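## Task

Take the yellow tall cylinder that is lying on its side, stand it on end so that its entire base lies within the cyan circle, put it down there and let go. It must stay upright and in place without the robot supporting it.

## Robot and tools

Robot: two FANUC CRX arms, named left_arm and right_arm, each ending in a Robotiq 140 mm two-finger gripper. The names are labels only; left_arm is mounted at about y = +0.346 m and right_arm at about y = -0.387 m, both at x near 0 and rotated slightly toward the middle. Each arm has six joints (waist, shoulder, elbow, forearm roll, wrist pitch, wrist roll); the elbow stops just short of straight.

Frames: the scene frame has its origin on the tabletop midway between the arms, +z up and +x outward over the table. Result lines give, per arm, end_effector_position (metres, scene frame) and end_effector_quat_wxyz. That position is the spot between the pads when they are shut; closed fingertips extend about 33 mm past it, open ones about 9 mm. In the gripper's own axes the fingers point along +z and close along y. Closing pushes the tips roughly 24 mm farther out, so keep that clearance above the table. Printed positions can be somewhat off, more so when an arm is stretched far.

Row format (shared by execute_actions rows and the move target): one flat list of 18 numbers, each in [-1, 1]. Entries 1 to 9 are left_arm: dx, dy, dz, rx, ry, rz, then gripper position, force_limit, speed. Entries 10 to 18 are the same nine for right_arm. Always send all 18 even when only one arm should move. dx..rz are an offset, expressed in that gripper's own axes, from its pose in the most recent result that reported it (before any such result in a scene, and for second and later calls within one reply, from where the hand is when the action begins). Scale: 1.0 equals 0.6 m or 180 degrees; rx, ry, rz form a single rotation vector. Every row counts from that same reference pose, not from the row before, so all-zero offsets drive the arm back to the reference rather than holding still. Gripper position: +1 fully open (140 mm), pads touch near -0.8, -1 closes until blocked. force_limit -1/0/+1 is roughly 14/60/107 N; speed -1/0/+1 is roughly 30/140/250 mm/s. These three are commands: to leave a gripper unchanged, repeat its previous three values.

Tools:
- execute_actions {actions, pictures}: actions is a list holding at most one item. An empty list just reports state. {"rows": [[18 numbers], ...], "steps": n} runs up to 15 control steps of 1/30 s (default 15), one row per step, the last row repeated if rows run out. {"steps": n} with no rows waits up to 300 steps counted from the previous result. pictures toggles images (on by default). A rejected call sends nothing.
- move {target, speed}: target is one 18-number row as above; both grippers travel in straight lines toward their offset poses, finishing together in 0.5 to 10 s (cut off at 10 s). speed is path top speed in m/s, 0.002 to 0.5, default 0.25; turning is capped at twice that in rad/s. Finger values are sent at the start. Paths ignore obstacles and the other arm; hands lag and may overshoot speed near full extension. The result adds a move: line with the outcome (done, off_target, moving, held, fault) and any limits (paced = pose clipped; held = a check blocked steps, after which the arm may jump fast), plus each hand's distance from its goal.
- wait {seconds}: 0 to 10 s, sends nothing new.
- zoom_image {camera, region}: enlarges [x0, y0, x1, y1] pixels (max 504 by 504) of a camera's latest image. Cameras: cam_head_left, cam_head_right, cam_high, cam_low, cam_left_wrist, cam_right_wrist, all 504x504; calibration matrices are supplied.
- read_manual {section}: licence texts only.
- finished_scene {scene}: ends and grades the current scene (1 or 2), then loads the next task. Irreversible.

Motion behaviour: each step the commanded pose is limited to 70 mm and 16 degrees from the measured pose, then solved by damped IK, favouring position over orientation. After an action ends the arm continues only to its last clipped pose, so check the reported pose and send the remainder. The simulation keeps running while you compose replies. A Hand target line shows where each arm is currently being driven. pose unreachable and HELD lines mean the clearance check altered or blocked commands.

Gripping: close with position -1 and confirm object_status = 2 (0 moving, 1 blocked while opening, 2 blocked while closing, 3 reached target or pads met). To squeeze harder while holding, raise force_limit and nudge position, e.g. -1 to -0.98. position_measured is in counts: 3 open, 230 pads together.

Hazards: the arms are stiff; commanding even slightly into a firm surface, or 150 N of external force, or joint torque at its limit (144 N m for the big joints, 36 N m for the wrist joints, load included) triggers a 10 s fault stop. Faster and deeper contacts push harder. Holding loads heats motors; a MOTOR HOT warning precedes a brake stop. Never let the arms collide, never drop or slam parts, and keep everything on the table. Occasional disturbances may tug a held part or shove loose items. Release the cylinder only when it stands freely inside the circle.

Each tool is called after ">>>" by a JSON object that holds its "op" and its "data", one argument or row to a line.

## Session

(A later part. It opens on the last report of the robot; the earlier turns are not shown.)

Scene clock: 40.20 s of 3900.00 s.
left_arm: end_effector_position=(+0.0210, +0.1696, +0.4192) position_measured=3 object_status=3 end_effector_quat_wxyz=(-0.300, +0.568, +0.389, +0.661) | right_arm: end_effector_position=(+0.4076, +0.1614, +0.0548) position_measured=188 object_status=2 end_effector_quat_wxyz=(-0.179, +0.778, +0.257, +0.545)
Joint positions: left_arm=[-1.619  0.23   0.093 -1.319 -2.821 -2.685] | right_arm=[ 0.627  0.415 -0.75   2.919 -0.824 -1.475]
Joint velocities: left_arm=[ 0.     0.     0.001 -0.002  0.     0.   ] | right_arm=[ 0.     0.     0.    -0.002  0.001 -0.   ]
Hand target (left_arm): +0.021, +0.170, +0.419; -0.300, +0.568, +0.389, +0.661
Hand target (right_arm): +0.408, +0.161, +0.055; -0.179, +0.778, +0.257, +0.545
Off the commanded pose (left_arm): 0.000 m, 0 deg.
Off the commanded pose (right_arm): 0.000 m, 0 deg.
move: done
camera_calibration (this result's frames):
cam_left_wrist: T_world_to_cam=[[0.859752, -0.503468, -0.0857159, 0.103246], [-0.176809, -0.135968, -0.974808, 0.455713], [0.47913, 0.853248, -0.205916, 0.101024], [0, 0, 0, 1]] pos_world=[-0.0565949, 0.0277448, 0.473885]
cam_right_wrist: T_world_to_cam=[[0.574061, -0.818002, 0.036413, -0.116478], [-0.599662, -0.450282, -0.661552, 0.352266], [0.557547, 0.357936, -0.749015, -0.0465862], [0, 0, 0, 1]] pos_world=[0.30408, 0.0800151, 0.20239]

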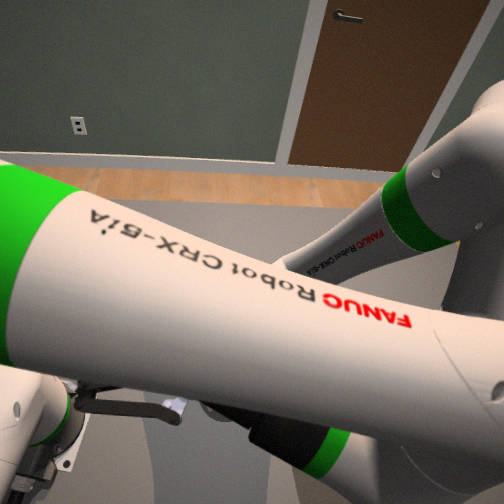

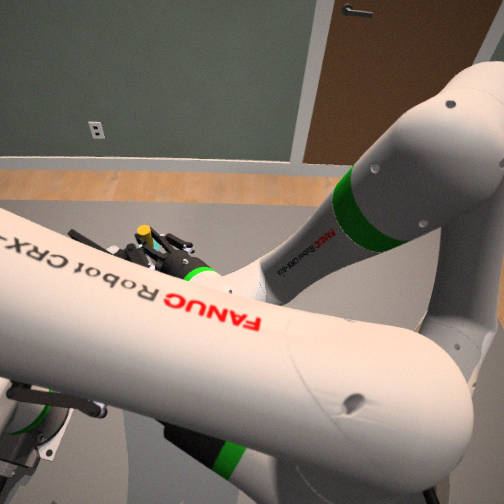

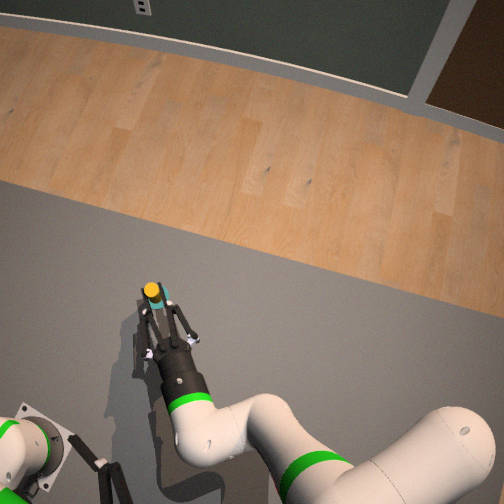

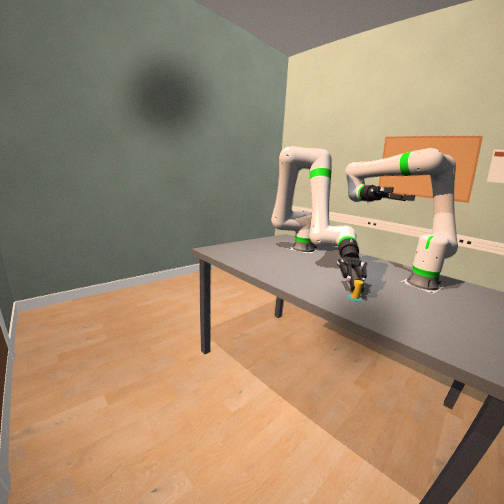

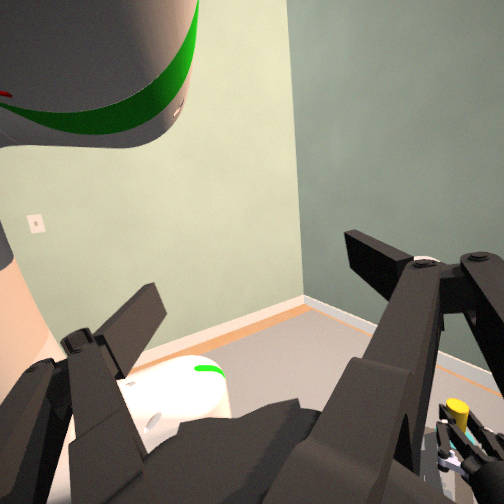

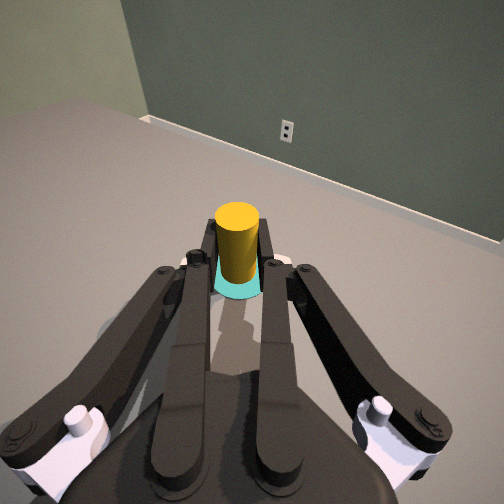

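>>> {"op": "move", "data": {
  "target": [0, 0, 0, 0, 0, 0, 1, 0, 0, 0, 0, 0, 0, 0, 0, 0.0, 0.6, 0.0],
  "speed": 0.05
}}

>>> {"op": "move", "data": {
  "target": [0, 0, 0, 0, 0, 0, 1, 0, 0, 0.03, 0, -0.14, 0, 0, 0, 0.0, 0.6, 0.0],
  "speed": 0.15
}}

Scene clock: 41.43 s of 3900.00 s.
left_arm: end_effector_position=(+0.0210, +0.1696, +0.4192) position_measured=3 object_status=3 end_effector_quat_wxyz=(-0.300, +0.568, +0.389, +0.661) | right_arm: end_effector_position=(+0.4076, +0.1614, +0.0548) position_measured=129 object_status=3 end_effector_quat_wxyz=(-0.179, +0.778, +0.257, +0.545)
Joint positions: left_arm=[-1.619  0.23   0.093 -1.319 -2.821 -2.685] | right_arm=[ 0.627  0.415 -0.75   2.919 -0.824 -1.475]
Joint velocities: left_arm=[ 0.  0.  0. -0.  0. -0.] | right_arm=[-0.     0.    -0.001 -0.    -0.001  0.   ]
Hand target (left_arm): +0.021, +0.170, +0.419; -0.300, +0.568, +0.389, +0.661
Hand target (right_arm): +0.408, +0.161, +0.055; -0.179, +0.778, +0.257, +0.545
Off the commanded pose (left_arm): 0.000 m, 0 deg.
Off the commanded pose (right_arm): 0.000 m, 0 deg.
move: done
camera_calibration (this result's frames):
cam_left_wrist: T_world_to_cam=[[0.859752, -0.503468, -0.0857159, 0.103246], [-0.176809, -0.135968, -0.974808, 0.455713], [0.47913, 0.853248, -0.205916, 0.101024], [0, 0, 0, 1]] pos_world=[-0.0565949, 0.0277448, 0.473885]
cam_right_wrist: T_world_to_cam=[[0.574063, -0.818001, 0.0364081, -0.116473], [-0.599633, -0.450262, -0.661592, 0.352286], [0.557576, 0.357964, -0.74898, -0.0466062], [0, 0, 0, 1]] pos_world=[0.304092, 0.080029, 0.202403]

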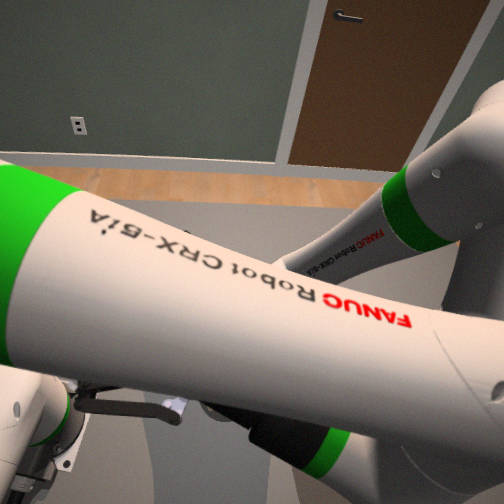

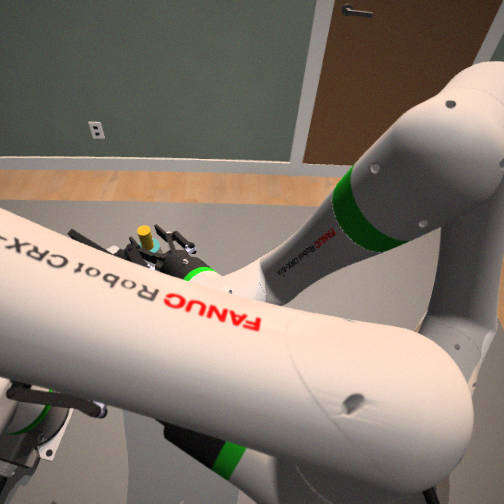

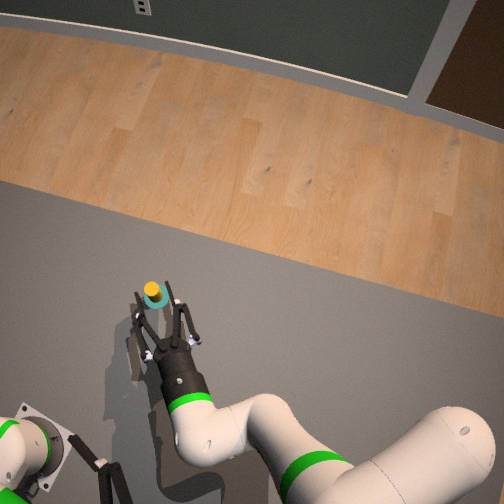

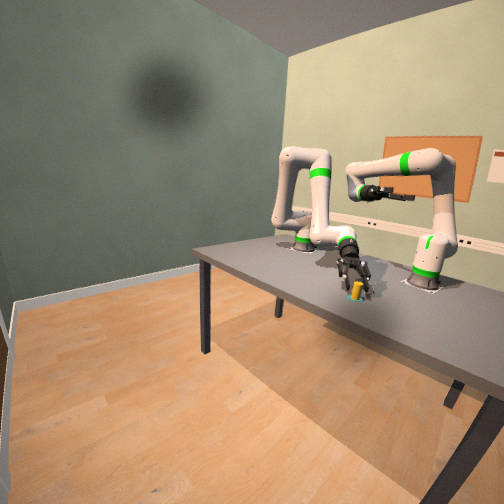

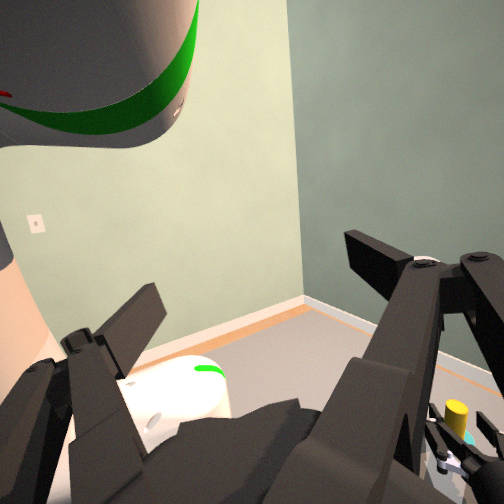

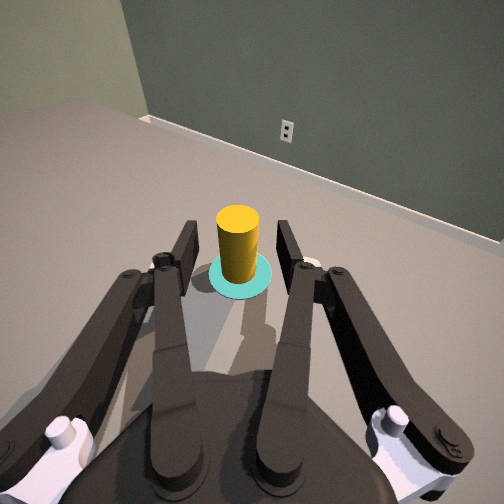

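Scene clock: 42.33 s of 3900.00 s.
left_arm: end_effector_position=(+0.0210, +0.1696, +0.4192) position_measured=3 object_status=3 end_effector_quat_wxyz=(-0.300, +0.568, +0.389, +0.661) | right_arm: end_effector_position=(+0.3490, +0.1181, +0.1003) position_measured=129 object_status=3 end_effector_quat_wxyz=(-0.179, +0.778, +0.257, +0.545)
Joint positions: left_arm=[-1.619  0.23   0.093 -1.319 -2.821 -2.685] | right_arm=[ 0.679  0.17  -0.937  2.836 -0.774 -1.425]
Joint velocities: left_arm=[-0.001  0.    -0.001 -0.     0.     0.   ] | right_arm=[ 0.    -0.    -0.002 -0.001  0.     0.   ]
Hand target (left_arm): +0.021, +0.170, +0.419; -0.300, +0.568, +0.389, +0.661
Hand target (right_arm): +0.349, +0.118, +0.100; -0.179, +0.778, +0.257, +0.545
Off the commanded pose (left_arm): 0.000 m, 0 deg.
Off the commanded pose (right_arm): 0.000 m, 0 deg.
move: done
camera_calibration (this result's frames):
cam_left_wrist: T_world_to_cam=[[0.859752, -0.503468, -0.0857158, 0.103246], [-0.176809, -0.135968, -0.974808, 0.455713], [0.47913, 0.853248, -0.205916, 0.101024], [0, 0, 0, 1]] pos_world=[-0.056595, 0.0277448, 0.473885]
cam_right_wrist: T_world_to_cam=[[0.574099, -0.81798, 0.0363209, -0.119923], [-0.599708, -0.450278, -0.661513, 0.327753], [0.557459, 0.357992, -0.749054, 0.0356355], [0, 0, 0, 1]] pos_world=[0.245538, 0.0367283, 0.247861]

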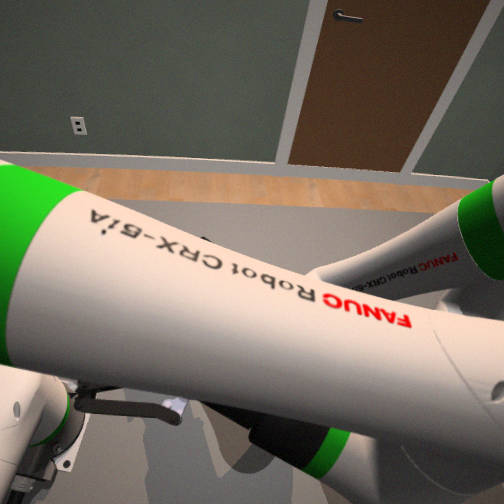

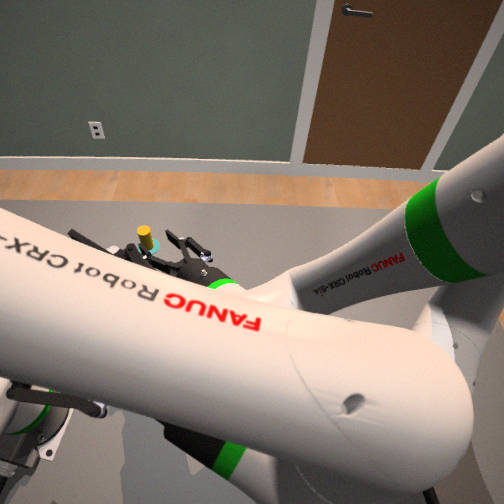

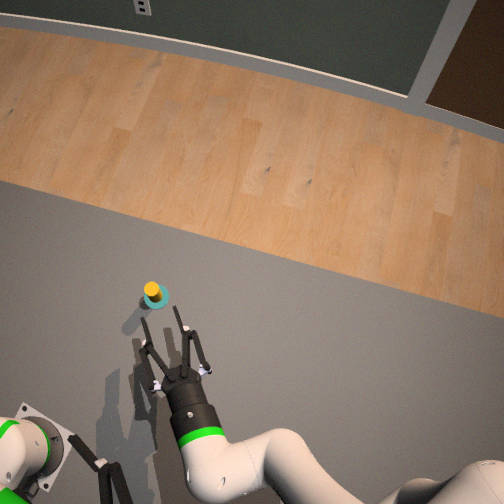

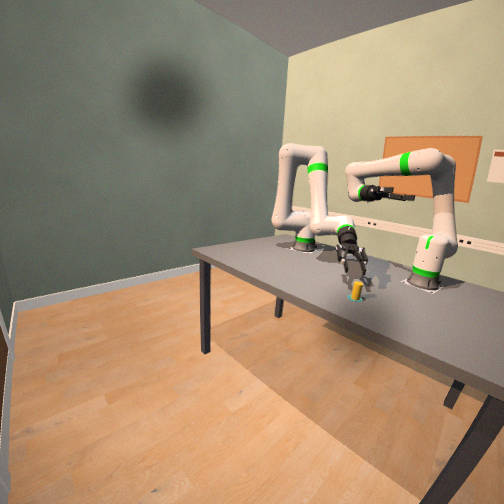

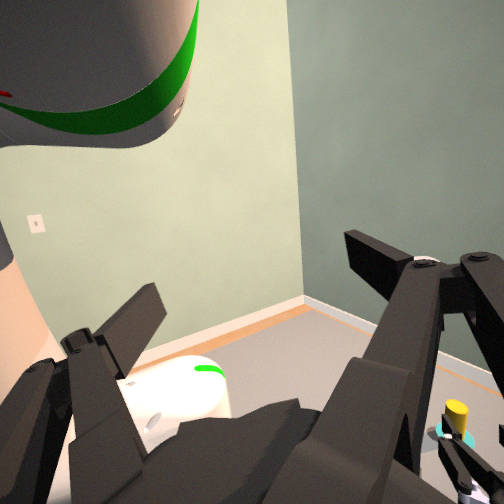

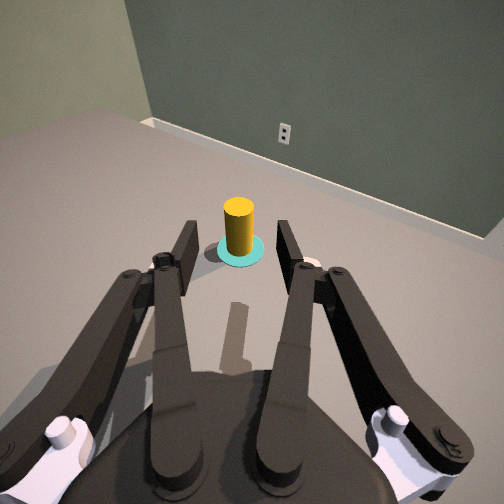

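The cylinder is standing upright inside the circle and the gripper is clear of it.

>>> {"op": "finished_scene", "data": {
  "scene": 1
}}

The scene is finished: the task was done.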